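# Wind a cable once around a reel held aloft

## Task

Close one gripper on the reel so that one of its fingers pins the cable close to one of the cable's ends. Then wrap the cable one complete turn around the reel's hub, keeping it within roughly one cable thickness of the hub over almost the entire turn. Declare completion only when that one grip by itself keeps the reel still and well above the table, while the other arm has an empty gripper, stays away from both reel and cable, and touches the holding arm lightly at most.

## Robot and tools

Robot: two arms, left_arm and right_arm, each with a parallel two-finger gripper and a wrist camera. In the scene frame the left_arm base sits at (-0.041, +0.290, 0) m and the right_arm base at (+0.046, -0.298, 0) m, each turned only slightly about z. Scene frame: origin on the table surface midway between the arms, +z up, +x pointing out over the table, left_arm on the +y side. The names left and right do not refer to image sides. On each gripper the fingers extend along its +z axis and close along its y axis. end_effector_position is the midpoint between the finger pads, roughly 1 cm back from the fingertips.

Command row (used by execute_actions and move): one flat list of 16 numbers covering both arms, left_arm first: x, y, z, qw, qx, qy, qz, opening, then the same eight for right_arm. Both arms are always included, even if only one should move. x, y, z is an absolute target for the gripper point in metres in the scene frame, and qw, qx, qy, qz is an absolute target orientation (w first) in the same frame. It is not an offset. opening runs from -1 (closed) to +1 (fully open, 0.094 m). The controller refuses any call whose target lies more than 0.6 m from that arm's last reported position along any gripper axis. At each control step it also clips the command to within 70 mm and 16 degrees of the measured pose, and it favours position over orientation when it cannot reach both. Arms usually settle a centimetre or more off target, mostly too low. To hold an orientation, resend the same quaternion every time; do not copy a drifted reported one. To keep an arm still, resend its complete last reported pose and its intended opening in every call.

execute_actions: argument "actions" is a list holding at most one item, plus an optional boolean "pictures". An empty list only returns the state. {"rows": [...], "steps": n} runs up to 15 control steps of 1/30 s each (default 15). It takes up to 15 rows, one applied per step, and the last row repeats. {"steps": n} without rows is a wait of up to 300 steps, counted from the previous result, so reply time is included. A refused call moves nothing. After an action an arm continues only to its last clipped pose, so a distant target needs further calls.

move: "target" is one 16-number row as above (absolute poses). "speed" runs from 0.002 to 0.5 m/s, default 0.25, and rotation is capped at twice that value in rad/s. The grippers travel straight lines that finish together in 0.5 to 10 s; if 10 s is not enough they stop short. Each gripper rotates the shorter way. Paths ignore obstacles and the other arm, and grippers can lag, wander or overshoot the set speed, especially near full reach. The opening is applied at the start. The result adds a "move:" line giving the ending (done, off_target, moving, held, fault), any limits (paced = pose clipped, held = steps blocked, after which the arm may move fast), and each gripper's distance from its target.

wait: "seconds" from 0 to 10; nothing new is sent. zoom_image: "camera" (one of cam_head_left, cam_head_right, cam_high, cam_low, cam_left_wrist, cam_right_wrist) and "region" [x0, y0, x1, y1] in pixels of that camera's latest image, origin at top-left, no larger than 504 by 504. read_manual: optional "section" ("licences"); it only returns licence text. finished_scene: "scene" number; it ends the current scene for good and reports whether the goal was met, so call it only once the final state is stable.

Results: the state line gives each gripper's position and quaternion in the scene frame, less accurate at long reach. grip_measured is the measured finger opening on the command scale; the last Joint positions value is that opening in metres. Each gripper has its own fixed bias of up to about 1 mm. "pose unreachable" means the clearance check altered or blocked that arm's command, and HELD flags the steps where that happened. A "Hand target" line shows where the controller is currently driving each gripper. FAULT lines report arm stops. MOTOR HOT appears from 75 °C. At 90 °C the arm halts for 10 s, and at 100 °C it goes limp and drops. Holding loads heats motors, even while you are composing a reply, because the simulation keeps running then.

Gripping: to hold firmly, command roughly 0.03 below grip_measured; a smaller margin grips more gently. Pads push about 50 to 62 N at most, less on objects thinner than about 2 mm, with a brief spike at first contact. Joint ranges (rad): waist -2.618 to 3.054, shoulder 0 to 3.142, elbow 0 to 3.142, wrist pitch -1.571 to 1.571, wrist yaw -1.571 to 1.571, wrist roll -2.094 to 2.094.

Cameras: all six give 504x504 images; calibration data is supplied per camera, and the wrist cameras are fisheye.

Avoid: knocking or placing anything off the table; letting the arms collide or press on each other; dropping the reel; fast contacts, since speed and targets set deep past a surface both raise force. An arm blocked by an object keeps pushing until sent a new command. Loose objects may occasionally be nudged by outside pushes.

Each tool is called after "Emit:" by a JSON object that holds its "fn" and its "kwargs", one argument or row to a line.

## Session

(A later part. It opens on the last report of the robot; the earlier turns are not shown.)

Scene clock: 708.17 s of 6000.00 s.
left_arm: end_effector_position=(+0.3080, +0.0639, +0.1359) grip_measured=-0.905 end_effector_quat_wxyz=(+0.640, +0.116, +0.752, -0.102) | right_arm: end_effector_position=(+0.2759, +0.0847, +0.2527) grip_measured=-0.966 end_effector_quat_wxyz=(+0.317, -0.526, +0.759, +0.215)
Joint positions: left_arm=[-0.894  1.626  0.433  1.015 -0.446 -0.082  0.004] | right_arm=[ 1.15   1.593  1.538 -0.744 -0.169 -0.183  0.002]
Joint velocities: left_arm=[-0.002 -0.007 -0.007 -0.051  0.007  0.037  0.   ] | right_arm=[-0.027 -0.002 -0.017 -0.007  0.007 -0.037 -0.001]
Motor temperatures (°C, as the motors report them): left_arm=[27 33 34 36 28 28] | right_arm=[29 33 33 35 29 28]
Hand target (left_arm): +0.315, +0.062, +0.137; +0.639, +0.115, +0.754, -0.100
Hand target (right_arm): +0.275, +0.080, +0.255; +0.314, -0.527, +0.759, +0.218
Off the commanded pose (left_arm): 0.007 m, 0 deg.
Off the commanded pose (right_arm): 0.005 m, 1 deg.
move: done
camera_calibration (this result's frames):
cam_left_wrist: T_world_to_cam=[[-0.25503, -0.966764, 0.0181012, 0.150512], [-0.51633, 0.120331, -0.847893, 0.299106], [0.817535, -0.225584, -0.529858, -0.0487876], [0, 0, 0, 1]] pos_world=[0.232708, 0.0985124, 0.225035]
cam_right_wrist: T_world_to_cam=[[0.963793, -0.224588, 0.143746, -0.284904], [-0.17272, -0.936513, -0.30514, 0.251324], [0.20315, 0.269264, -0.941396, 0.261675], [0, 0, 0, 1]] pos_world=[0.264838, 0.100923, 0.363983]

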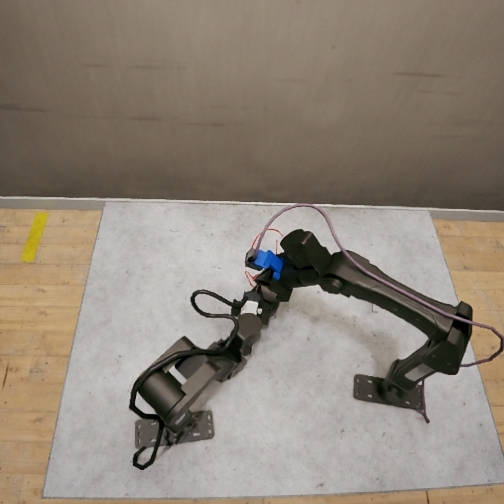

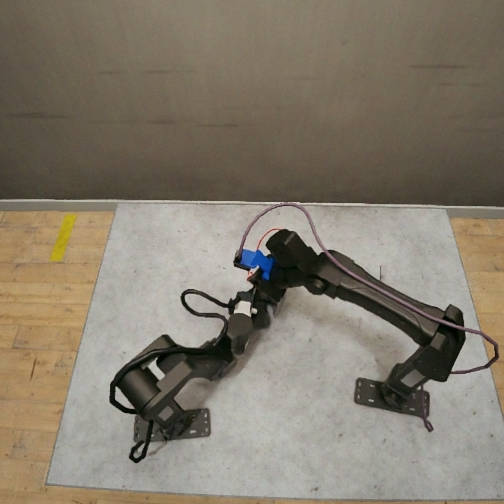

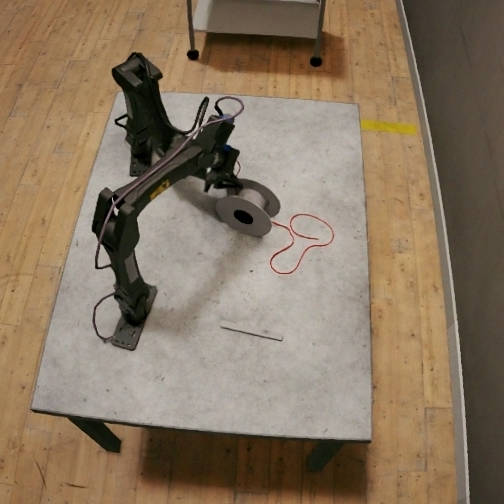

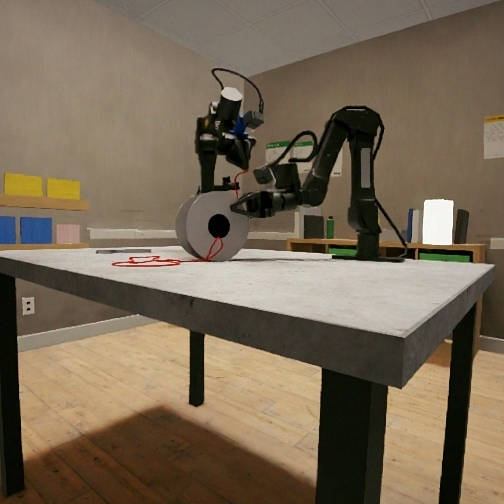

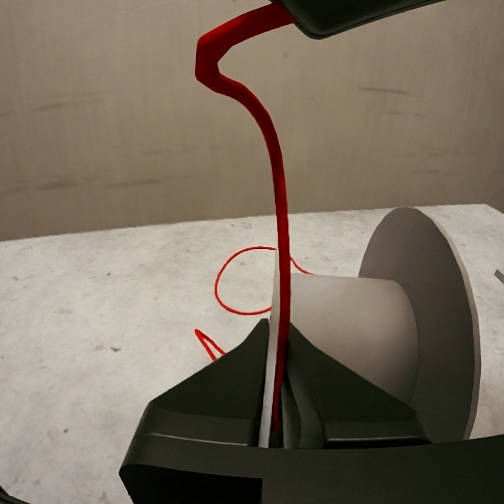

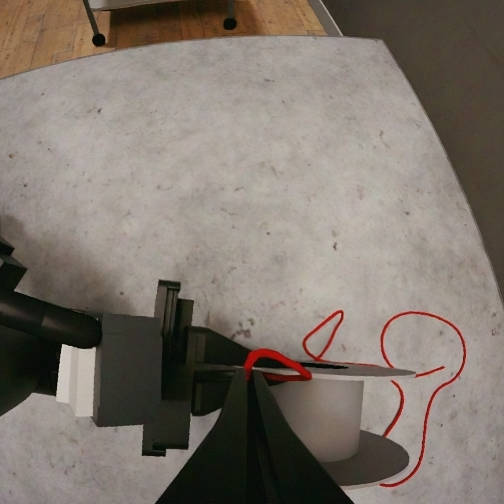

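Emit:
{"fn": "move", "kwargs": {
  "target": [0.315,0.062,0.137,0.64,0.115,0.755,-0.1,-0.99,0.31,0.14,0.235,0.314,-0.527,0.758,0.218,-0.995],
  "speed": 0.05
}}

Emit:
{"fn": "move", "kwargs": {
  "target": [0.315,0.062,0.137,0.64,0.115,0.755,-0.1,-0.99,0.31,0.14,0.245,0.314,-0.527,0.758,0.218,-0.5]
}}

Emit:
{"fn": "move", "kwargs": {
  "target": [0.315,0.062,0.137,0.64,0.115,0.755,-0.1,-0.99,0.31,0.06,0.33,0.314,-0.527,0.758,0.218,-0.5],
  "speed": 0.15
}}

Emit:
{"fn": "move", "kwargs": {
  "target": [0.315,0.062,0.137,0.64,0.115,0.755,-0.1,-0.99,0.33,-0.17,0.25,0.55,-0.42,0.61,0.385,0]
}}

Emit:
{"fn": "move", "kwargs": {
  "target": [0.31,0.07,0.4,0.64,0.115,0.755,-0.1,-0.99,0.33,-0.17,0.25,0.55,-0.42,0.61,0.385,0],
  "speed": 0.1
}}

Scene clock: 715.70 s of 6000.00 s.
left_arm: end_effector_position=(+0.3080, +0.0639, +0.1359) grip_measured=-0.905 end_effector_quat_wxyz=(+0.640, +0.116, +0.752, -0.102) | right_arm: end_effector_position=(+0.3091, +0.1323, +0.2282) grip_measured=-0.966 end_effector_quat_wxyz=(+0.305, -0.528, +0.764, +0.210)
Joint positions: left_arm=[-0.894  1.626  0.433  1.015 -0.446 -0.082  0.004] | right_arm=[ 1.15   1.827  1.727 -0.726 -0.169 -0.183  0.002]
Joint velocities: left_arm=[-0.012 -0.007 -0.007 -0.022 -0.081 -0.037  0.001] | right_arm=[-0.002 -0.007  0.012 -0.051 -0.022 -0.051  0.   ]
Motor temperatures (°C, as the motors report them): left_arm=[27 33 34 36 28 28] | right_arm=[29 33 33 35 29 28]
Hand target (left_arm): +0.315, +0.062, +0.137; +0.639, +0.115, +0.754, -0.100
Hand target (right_arm): +0.310, +0.140, +0.236; +0.314, -0.527, +0.759, +0.218
Off the commanded pose (left_arm): 0.007 m, 0 deg.
Off the commanded pose (right_arm): 0.010 m, 1 deg.
move: done
camera_calibration (this result's frames):
cam_left_wrist: T_world_to_cam=[[-0.25503, -0.966764, 0.0181012, 0.150512], [-0.51633, 0.120331, -0.847893, 0.299106], [0.817535, -0.225584, -0.529858, -0.0487876], [0, 0, 0, 1]] pos_world=[0.232708, 0.0985124, 0.225035]
cam_right_wrist: T_world_to_cam=[[0.965974, -0.221465, 0.133591, -0.301495], [-0.177332, -0.943115, -0.281224, 0.290984], [0.188273, 0.247965, -0.950298, 0.228481], [0, 0, 0, 1]] pos_world=[0.29982, 0.151006, 0.339233]

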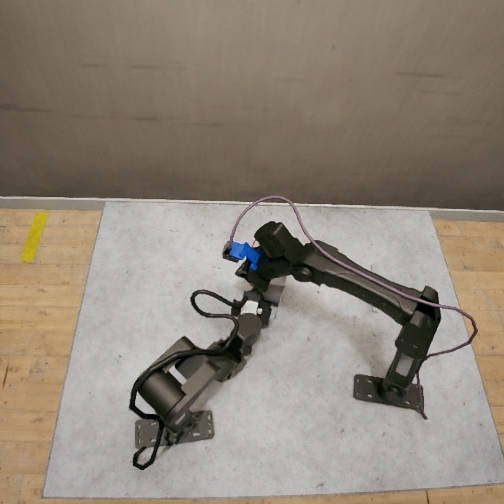

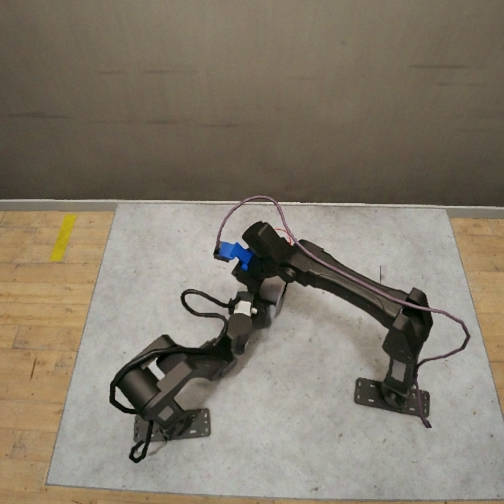

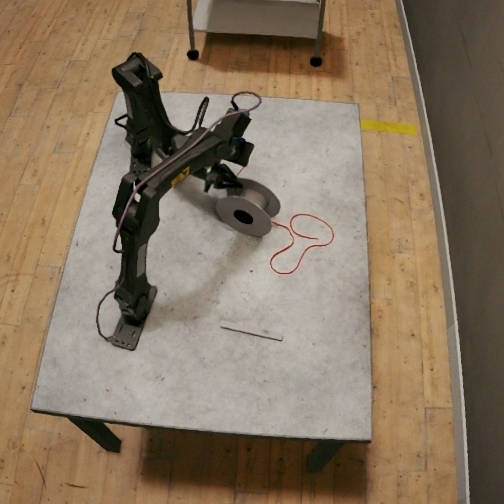

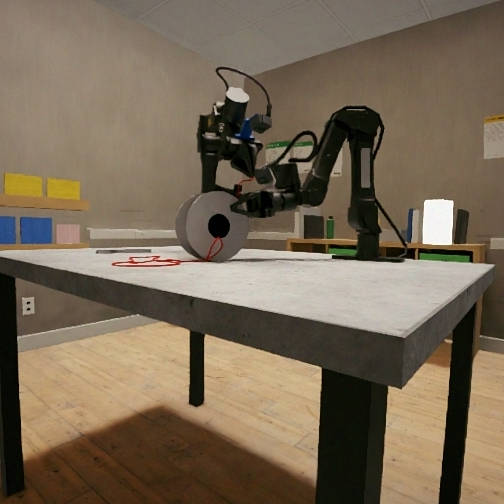

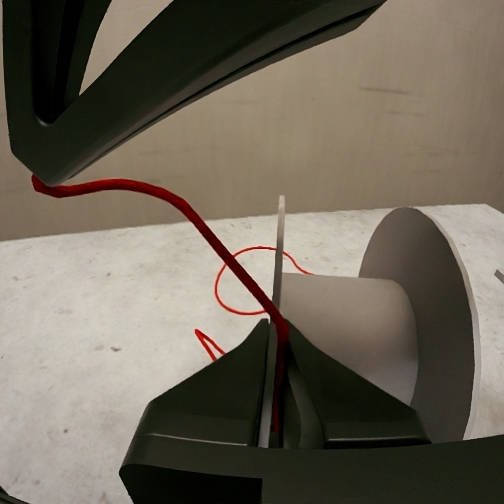

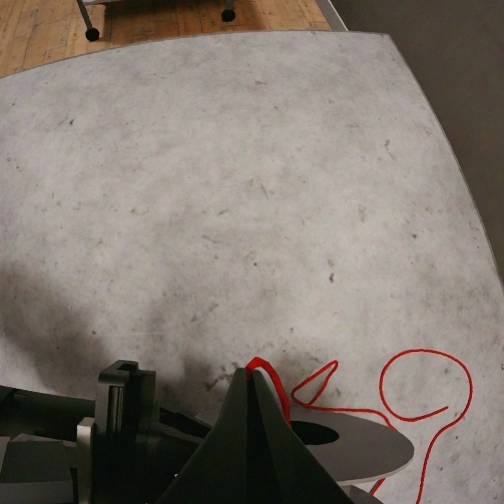

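Scene clock: 716.43 s of 6000.00 s.
left_arm: end_effector_position=(+0.3080, +0.0639, +0.1359) grip_measured=-0.905 end_effector_quat_wxyz=(+0.640, +0.116, +0.752, -0.102) | right_arm: end_effector_position=(+0.3121, +0.1366, +0.2476) grip_measured=-0.503 end_effector_quat_wxyz=(+0.323, -0.526, +0.757, +0.217)
Joint positions: left_arm=[-0.894  1.626  0.433  1.015 -0.446 -0.082  0.004] | right_arm=[ 1.15   1.827  1.777 -0.736 -0.169 -0.183  0.023]
Joint velocities: left_arm=[-0.007  0.002 -0.002  0.037 -0.007  0.022 -0.   ] | right_arm=[-0.002 -0.002  0.002 -0.037 -0.051 -0.037 -0.   ]
Motor temperatures (°C, as the motors report them): left_arm=[27 33 34 36 28 28] | right_arm=[29 33 33 35 29 28]
Hand target (left_arm): +0.315, +0.062, +0.137; +0.639, +0.115, +0.754, -0.100
Hand target (right_arm): +0.310, +0.140, +0.245; +0.315, -0.527, +0.759, +0.218
Off the commanded pose (left_arm): 0.007 m, 0 deg.
Off the commanded pose (right_arm): 0.005 m, 1 deg.
move: done
camera_calibration (this result's frames):
cam_left_wrist: T_world_to_cam=[[-0.25503, -0.966764, 0.0181012, 0.150512], [-0.51633, 0.120331, -0.847893, 0.299106], [0.817535, -0.225584, -0.529858, -0.0487876], [0, 0, 0, 1]] pos_world=[0.232708, 0.0985124, 0.225035]
cam_right_wrist: T_world_to_cam=[[0.962676, -0.226188, 0.148643, -0.308069], [-0.170343, -0.93311, -0.316684, 0.306214], [0.210331, 0.279544, -0.936812, 0.230843], [0, 0, 0, 1]] pos_world=[0.300179, 0.151519, 0.359022]

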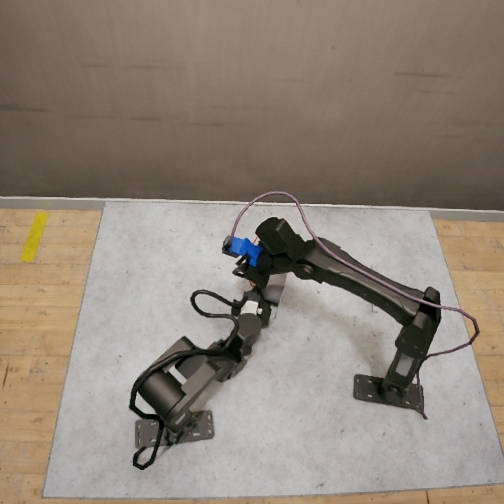

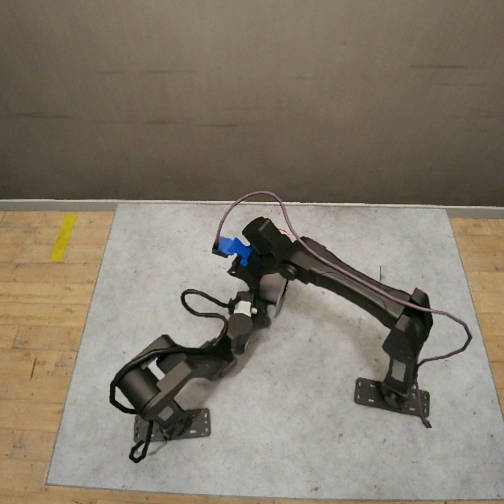

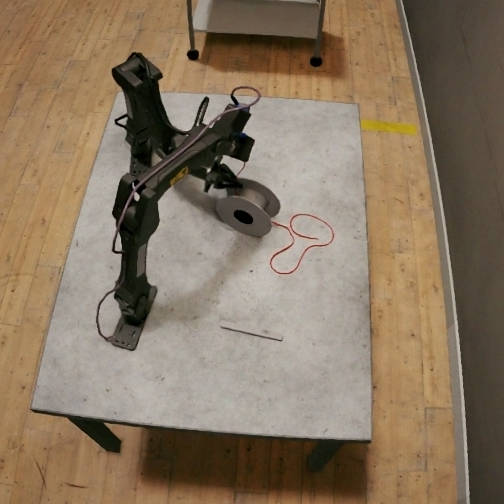

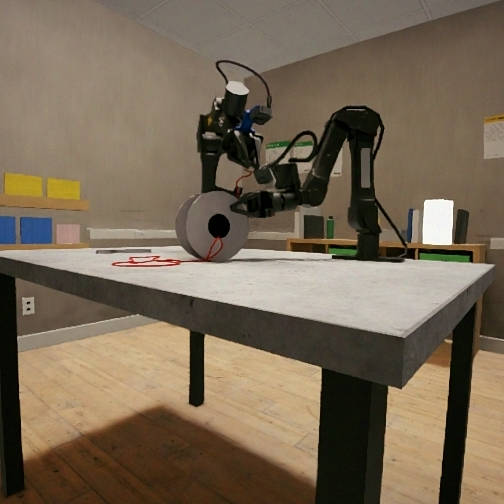

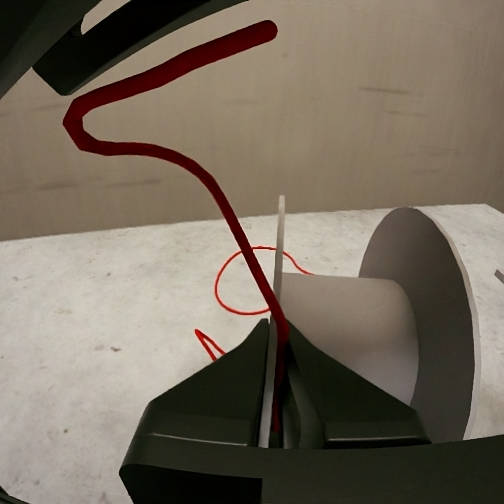

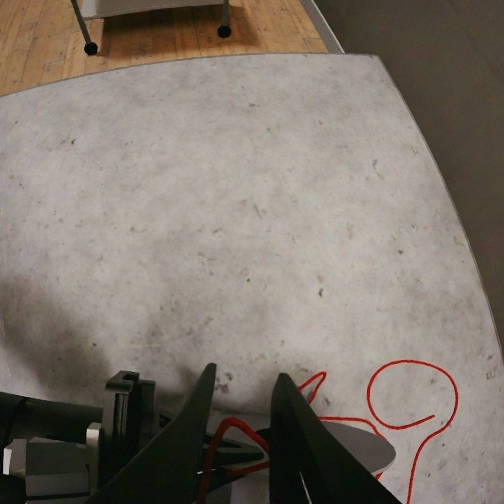

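Scene clock: 717.87 s of 6000.00 s.
left_arm: end_effector_position=(+0.3080, +0.0639, +0.1359) grip_measured=-0.905 end_effector_quat_wxyz=(+0.640, +0.116, +0.752, -0.102) | right_arm: end_effector_position=(+0.3121, +0.0621, +0.3187) grip_measured=-0.503 end_effector_quat_wxyz=(+0.310, -0.526, +0.763, +0.210)
Joint positions: left_arm=[-0.894  1.626  0.433  1.015 -0.446 -0.082  0.004] | right_arm=[ 1.023  1.725  1.979 -1.091 -0.25  -0.277  0.023]
Joint velocities: left_arm=[-0.012  0.007 -0.012  0.007 -0.037  0.022 -0.001] | right_arm=[-0.007  0.012 -0.017 -0.095 -0.007  0.051 -0.   ]
Motor temperatures (°C, as the motors report them): left_arm=[27 33 34 36 28 28] | right_arm=[29 33 33 35 29 28]
Hand target (left_arm): +0.315, +0.062, +0.137; +0.639, +0.115, +0.754, -0.100
Hand target (right_arm): +0.309, +0.059, +0.329; +0.315, -0.528, +0.758, +0.217
Off the commanded pose (left_arm): 0.007 m, 0 deg.
Off the commanded pose (right_arm): 0.012 m, 1 deg.
move: off_target (right_arm)
camera_calibration (this result's frames):
cam_left_wrist: T_world_to_cam=[[-0.25503, -0.966764, 0.0181012, 0.150512], [-0.51633, 0.120331, -0.847893, 0.299106], [0.817535, -0.225584, -0.529858, -0.0487876], [0, 0, 0, 1]] pos_world=[0.232708, 0.0985124, 0.225035]
cam_right_wrist: T_world_to_cam=[[0.963776, -0.226961, 0.140092, -0.333039], [-0.179612, -0.940584, -0.288167, 0.253489], [0.197171, 0.252567, -0.947277, 0.327393], [0, 0, 0, 1]] pos_world=[0.301952, 0.0801522, 0.429835]

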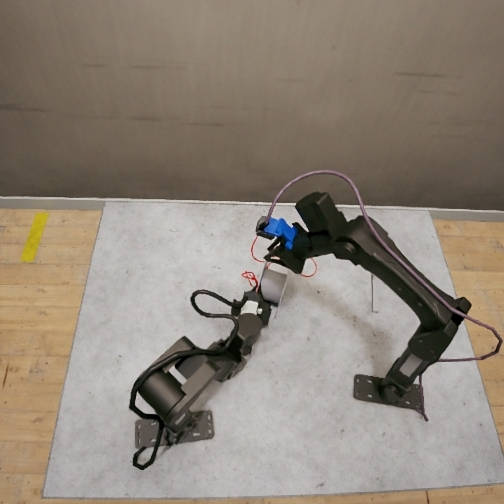

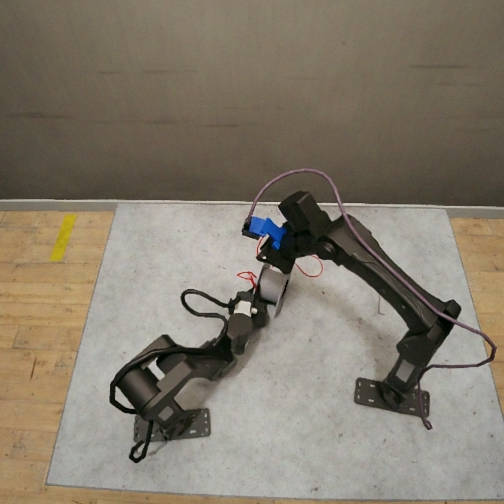

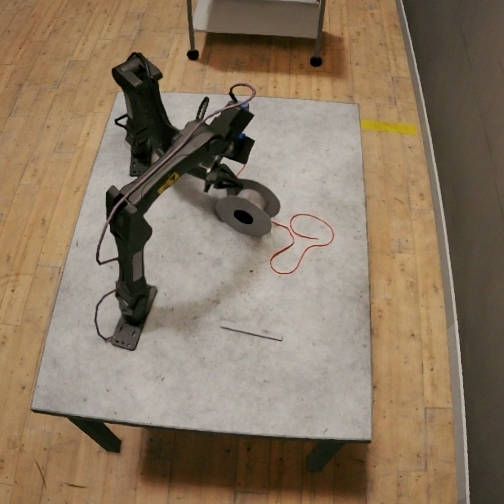

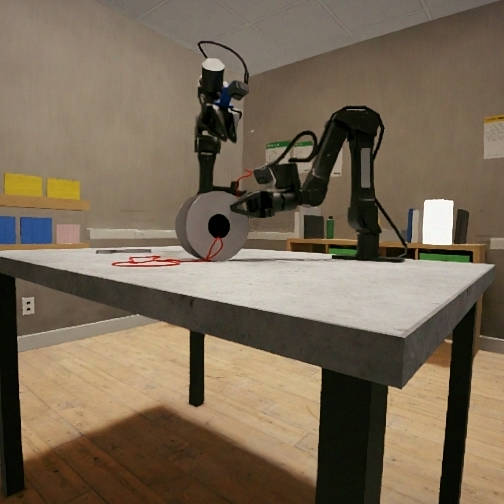

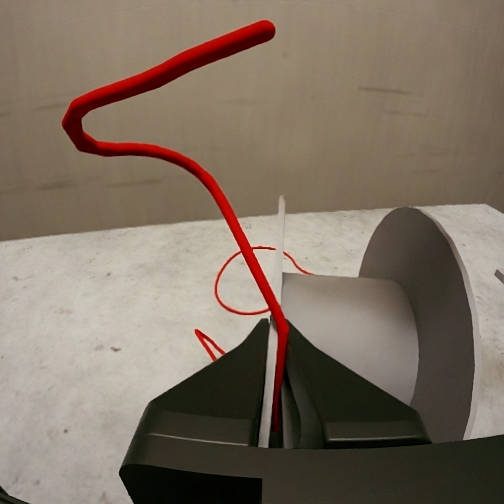

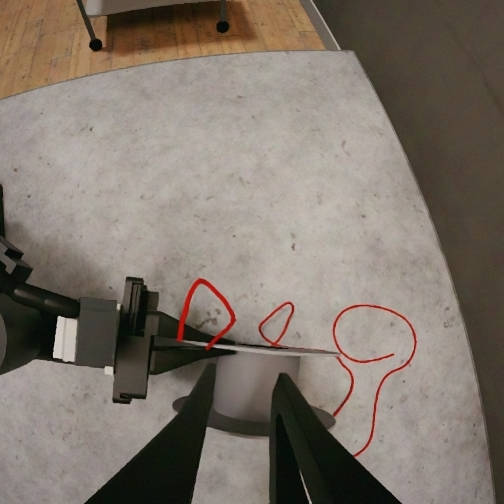

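Scene clock: 720.03 s of 6000.00 s.
left_arm: end_effector_position=(+0.3080, +0.0639, +0.1359) grip_measured=-0.905 end_effector_quat_wxyz=(+0.640, +0.116, +0.752, -0.102) | right_arm: end_effector_position=(+0.3326, -0.1696, +0.2521) grip_measured=-0.003 end_effector_quat_wxyz=(+0.557, -0.433, +0.613, +0.356)
Joint positions: left_arm=[-0.894  1.626  0.433  1.015 -0.446 -0.082  0.004] | right_arm=[ 0.025  1.159  0.716 -0.079 -1.315 -0.555  0.047]
Joint velocities: left_arm=[ 0.002  0.007 -0.012  0.037 -0.095 -0.022  0.001] | right_arm=[ 0.002 -0.012 -0.007 -0.022  0.066  0.007 -0.001]
Motor temperatures (°C, as the motors report them): left_arm=[27 33 34 36 28 28] | right_arm=[29 33 33 35 29 28]
Hand target (left_arm): +0.315, +0.062, +0.137; +0.639, +0.115, +0.754, -0.100
Hand target (right_arm): +0.330, -0.169, +0.246; +0.549, -0.426, +0.615, +0.372
Off the commanded pose (left_arm): 0.007 m, 0 deg.
Off the commanded pose (right_arm): 0.003 m, 4 deg.
move: off_target (right_arm)
camera_calibration (this result's frames):
cam_left_wrist: T_world_to_cam=[[-0.25503, -0.966764, 0.0181012, 0.150512], [-0.51633, 0.120331, -0.847893, 0.299106], [0.817535, -0.225584, -0.529858, -0.0487876], [0, 0, 0, 1]] pos_world=[0.232708, 0.0985124, 0.225035]
cam_right_wrist: T_world_to_cam=[[0.910042, -0.343042, 0.232692, -0.421192], [-0.0163083, -0.590554, -0.806834, 0.155873], [0.414195, 0.730458, -0.543023, 0.225733], [0, 0, 0, 1]] pos_world=[0.292347, -0.217324, 0.34635]

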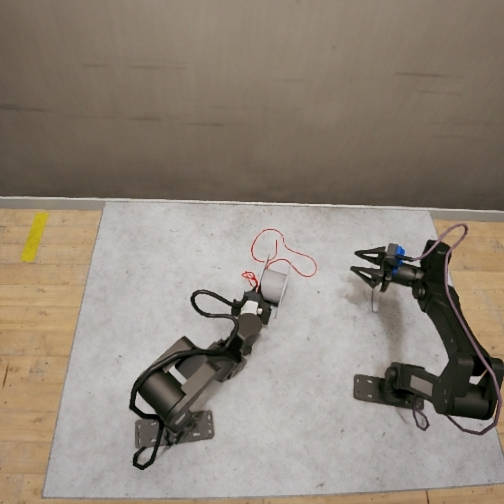

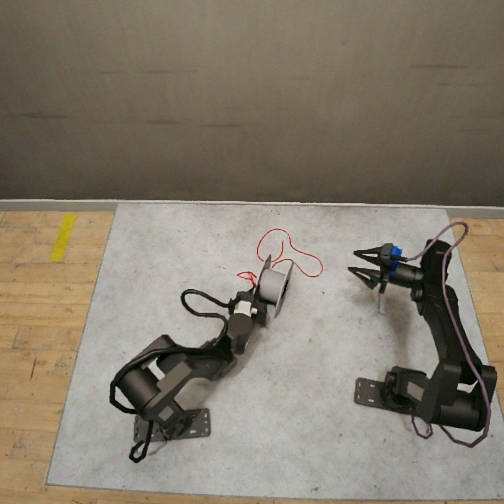

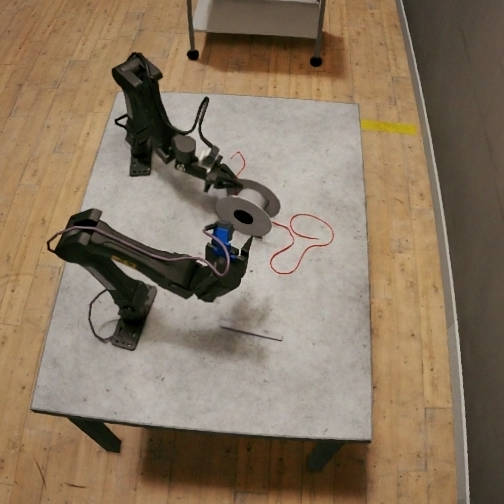

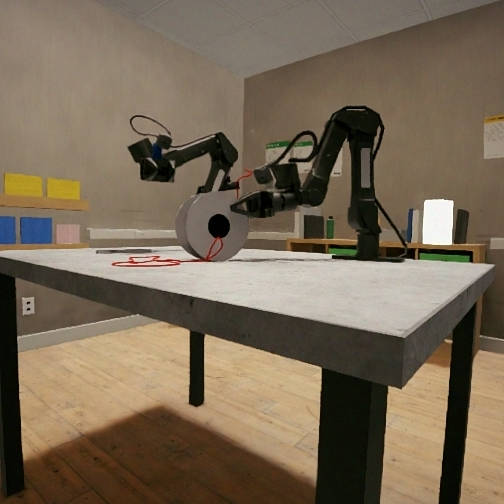

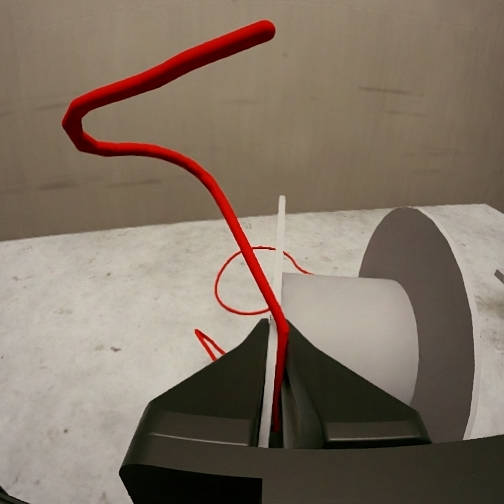

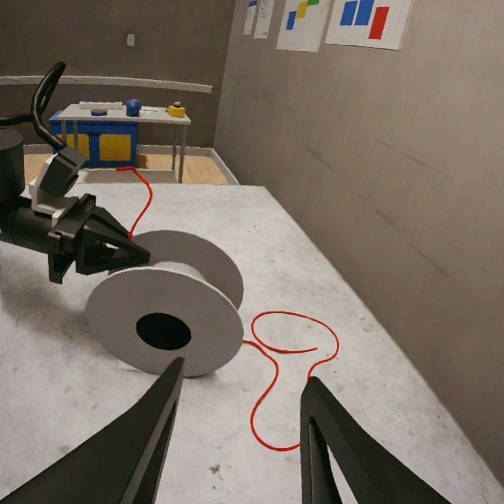

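Scene clock: 723.40 s of 6000.00 s.
left_arm: end_effector_position=(+0.3047, +0.0687, +0.3672) grip_measured=-0.905 end_effector_quat_wxyz=(+0.607, +0.139, +0.779, -0.080) | right_arm: end_effector_position=(+0.3311, -0.1681, +0.2581) grip_measured=-0.003 end_effector_quat_wxyz=(+0.560, -0.431, +0.604, +0.369)
Joint positions: left_arm=[-0.885  1.245  1.256 -0.291 -0.431 -0.074  0.004] | right_arm=[ 0.025  1.159  0.705 -0.004 -1.344 -0.485  0.047]
Joint velocities: left_arm=[-0.012  0.002  0.002  0.022 -0.007 -0.037  0.   ] | right_arm=[ 0.007 -0.007 -0.007  0.037 -0.007 -0.022  0.   ]
Motor temperatures (°C, as the motors report them): left_arm=[27 34 34 37 28 28] | right_arm=[29 33 33 35 29 28]
Hand target (left_arm): +0.307, +0.072, +0.401; +0.639, +0.115, +0.754, -0.100
Hand target (right_arm): +0.330, -0.170, +0.250; +0.550, -0.420, +0.610, +0.385
Off the commanded pose (left_arm): 0.033 m, 6 deg.
Off the commanded pose (right_arm): 0.008 m, 3 deg.
move: off_target (left_arm, right_arm)
camera_calibration (this result's frames):
cam_left_wrist: T_world_to_cam=[[-0.263159, -0.964096, -0.0355757, 0.172122], [-0.576396, 0.186689, -0.795559, 0.487459], [0.773637, -0.188853, -0.60483, 0.115963], [0, 0, 0, 1]] pos_world=[0.236552, 0.0968392, 0.464064]
cam_right_wrist: T_world_to_cam=[[0.91598, -0.333204, 0.223509, -0.418739], [-0.00536008, -0.56718, -0.823577, 0.16624], [0.401189, 0.753181, -0.521311, 0.231025], [0, 0, 0, 1]] pos_world=[0.291763, -0.219242, 0.350939]

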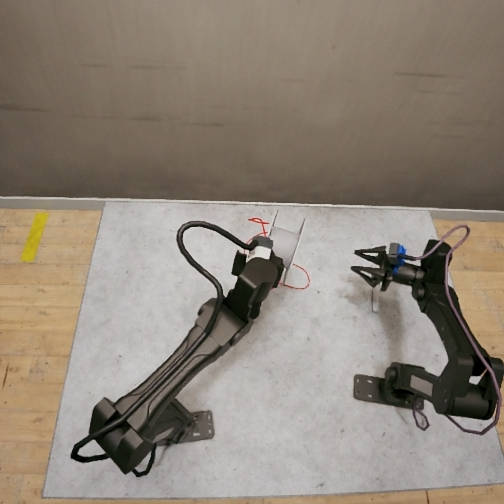

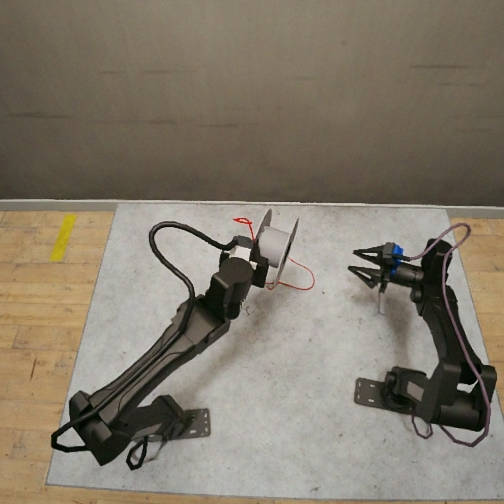

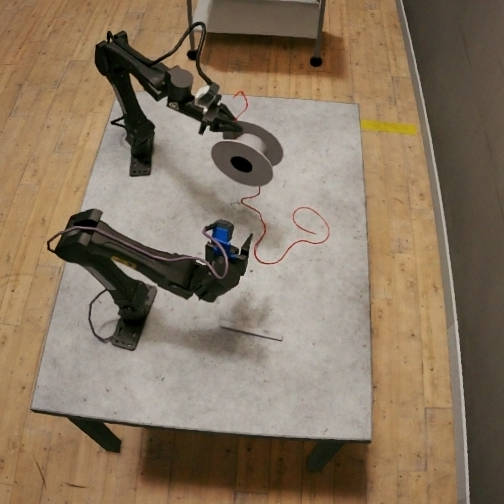

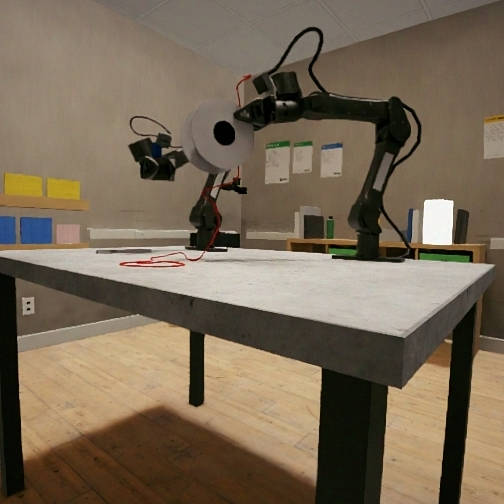

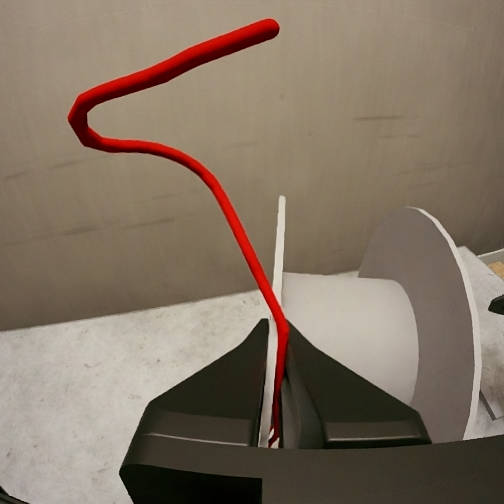

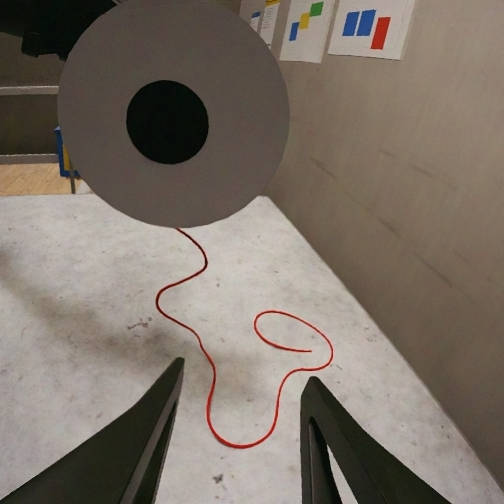

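Emit:
{"fn": "move", "kwargs": {
  "target": [0.31,0.09,0.42,0.64,0.115,0.755,-0.1,-0.99,0.385,-0.05,0.08,0.314,-0.527,0.758,0.218,-0.2],
  "speed": 0.15
}}

Emit:
{"fn": "move", "kwargs": {
  "target": [0.31,0.09,0.42,0.64,0.115,0.755,-0.1,-0.99,0.39,-0.03,0.025,0.314,-0.527,0.758,0.218,-0.2],
  "speed": 0.06
}}

Scene clock: 731.83 s of 6000.00 s.
left_arm: end_effector_position=(+0.3106, +0.0841, +0.3720) grip_measured=-0.905 end_effector_quat_wxyz=(+0.594, +0.142, +0.788, -0.076) | right_arm: end_effector_position=(+0.3880, -0.0523, +0.0825) grip_measured=-0.197 end_effector_quat_wxyz=(+0.323, -0.530, +0.752, +0.224)
Joint positions: left_arm=[-0.821  1.245  1.307 -0.37  -0.37  -0.062  0.004] | right_arm=[ 0.583  1.717  0.995 -0.232 -0.561 -0.651  0.038]
Joint velocities: left_arm=[ 0.002  0.012 -0.027 -0.022 -0.037  0.066 -0.   ] | right_arm=[ 0.012 -0.002  0.002 -0.066  0.022 -0.066  0.   ]
Motor temperatures (°C, as the motors report them): left_arm=[27 34 34 38 28 28] | right_arm=[29 32 33 35 29 28]
Hand target (left_arm): +0.307, +0.092, +0.419; +0.639, +0.116, +0.754, -0.100
Hand target (right_arm): +0.389, -0.049, +0.083; +0.316, -0.529, +0.755, +0.226
Off the commanded pose (left_arm): 0.048 m, 8 deg.
Off the commanded pose (right_arm): 0.005 m, 2 deg.
move: off_target (left_arm)
camera_calibration (this result's frames):
cam_left_wrist: T_world_to_cam=[[-0.262529, -0.963965, -0.043, 0.191276], [-0.599719, 0.197915, -0.77535, 0.490603], [0.755921, -0.177764, -0.630067, 0.131201], [0, 0, 0, 1]] pos_world=[0.245262, 0.110608, 0.471279]
cam_right_wrist: T_world_to_cam=[[0.966551, -0.212363, 0.14381, -0.399723], [-0.156207, -0.932155, -0.326628, 0.0860146], [0.203417, 0.293239, -0.934148, 0.116144], [0, 0, 0, 1]] pos_world=[0.376163, -0.0387652, 0.194075]

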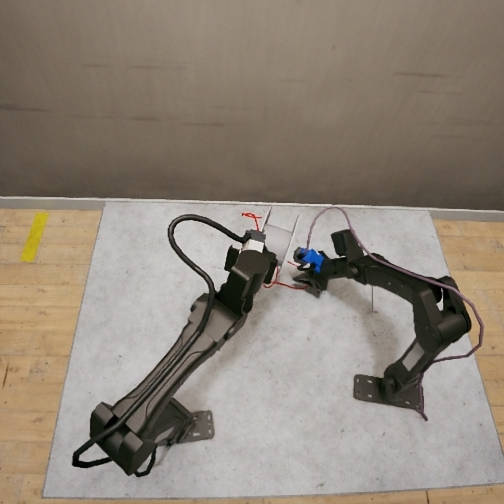

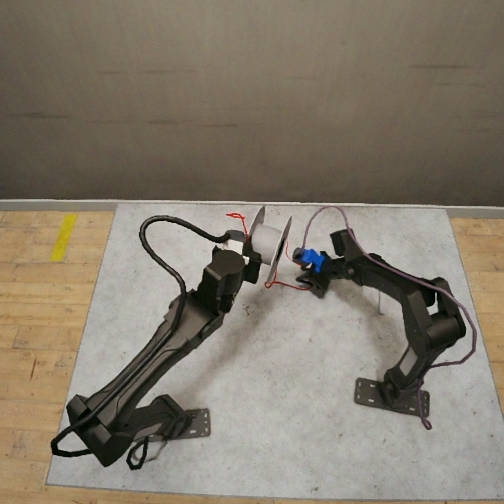

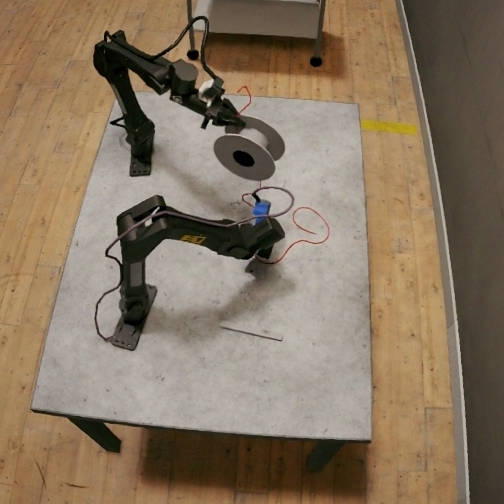

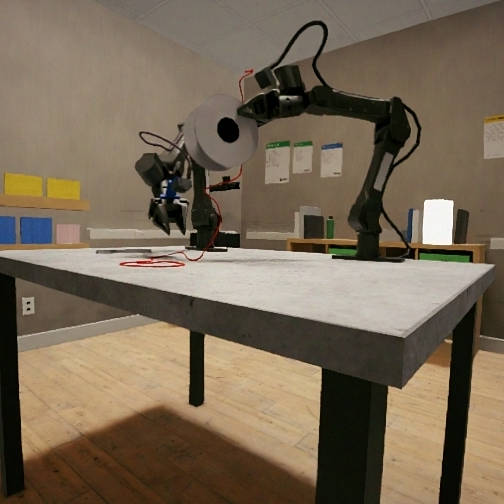

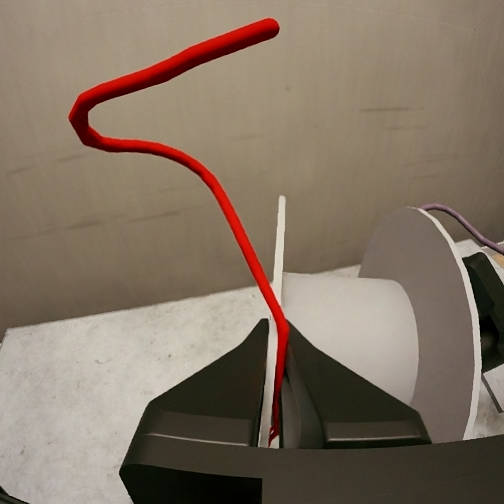

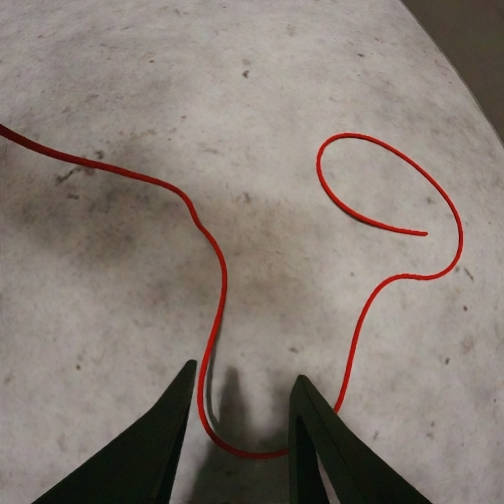

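Scene clock: 733.43 s of 6000.00 s.
left_arm: end_effector_position=(+0.3088, +0.0854, +0.3654) grip_measured=-0.905 end_effector_quat_wxyz=(+0.584, +0.148, +0.795, -0.069) | right_arm: end_effector_position=(+0.3975, -0.0303, +0.0353) grip_measured=-0.197 end_effector_quat_wxyz=(+0.326, -0.528, +0.754, +0.216)
Joint positions: left_arm=[-0.821  1.245  1.307 -0.399 -0.369 -0.06   0.004] | right_arm=[ 0.64   1.869  0.961 -0.011 -0.509 -0.594  0.038]
Joint velocities: left_arm=[ 0.012  0.002 -0.002 -0.037  0.037  0.022  0.001] | right_arm=[ 0.002 -0.017  0.002  0.022 -0.007  0.037  0.001]
Motor temperatures (°C, as the motors report them): left_arm=[27 34 35 38 28 28] | right_arm=[29 32 32 35 29 28]
Hand target (left_arm): +0.306, +0.093, +0.419; +0.639, +0.116, +0.754, -0.099
Hand target (right_arm): +0.391, -0.030, +0.025; +0.314, -0.527, +0.758, +0.219
Off the commanded pose (left_arm): 0.055 m, 9 deg.
Off the commanded pose (right_arm): 0.013 m, 1 deg.
move: off_target (left_arm, right_arm)
camera_calibration (this result's frames):
cam_left_wrist: T_world_to_cam=[[-0.265092, -0.962513, -0.0573974, 0.197697], [-0.616285, 0.214915, -0.757631, 0.481371], [0.741565, -0.165469, -0.650155, 0.139311], [0, 0, 0, 1]] pos_world=[0.245761, 0.109884, 0.466623]
cam_right_wrist: T_world_to_cam=[[0.962081, -0.223154, 0.156853, -0.396395], [-0.164417, -0.933282, -0.319299, 0.0955415], [0.217641, 0.281402, -0.934583, 0.0576425], [0, 0, 0, 1]] pos_world=[0.384527, -0.0155106, 0.146554]

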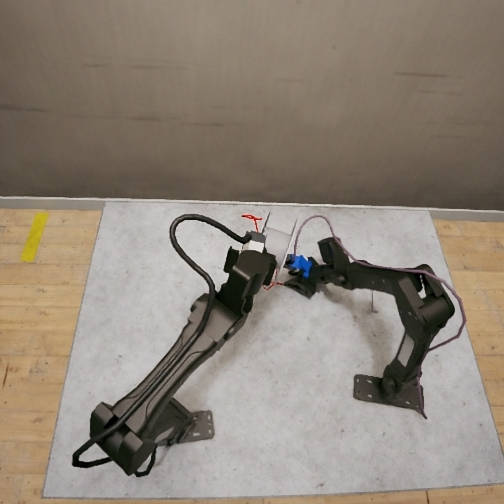

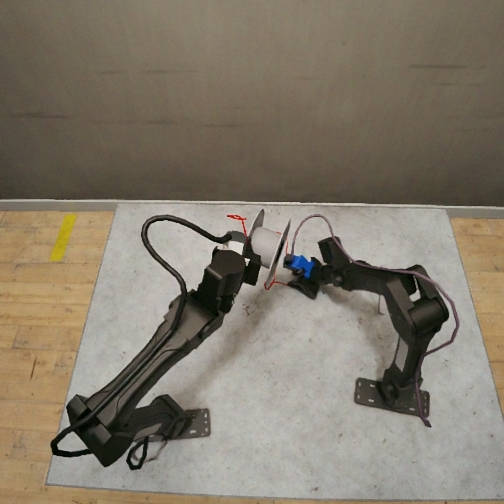

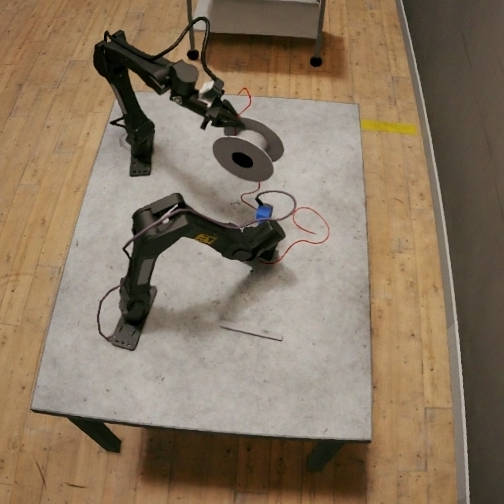

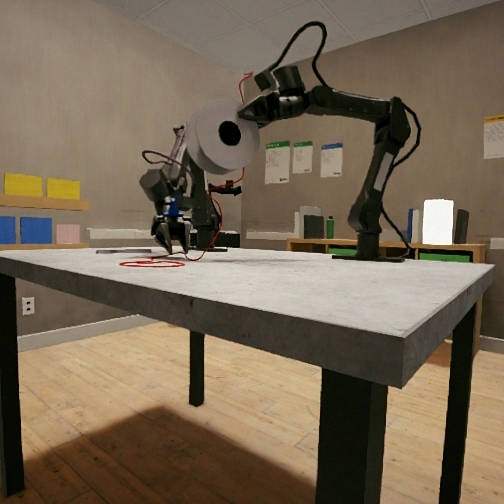

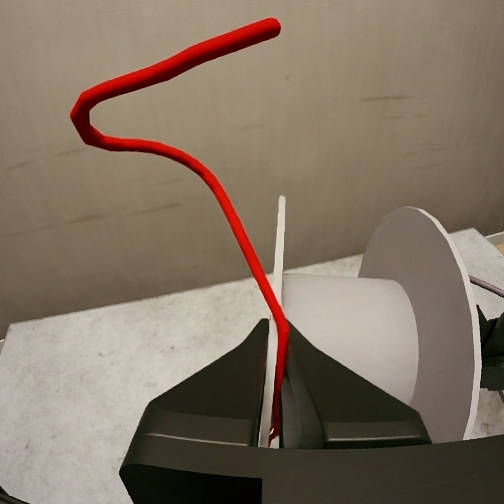

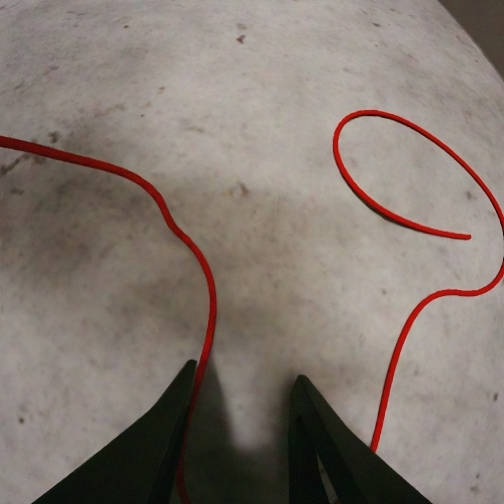

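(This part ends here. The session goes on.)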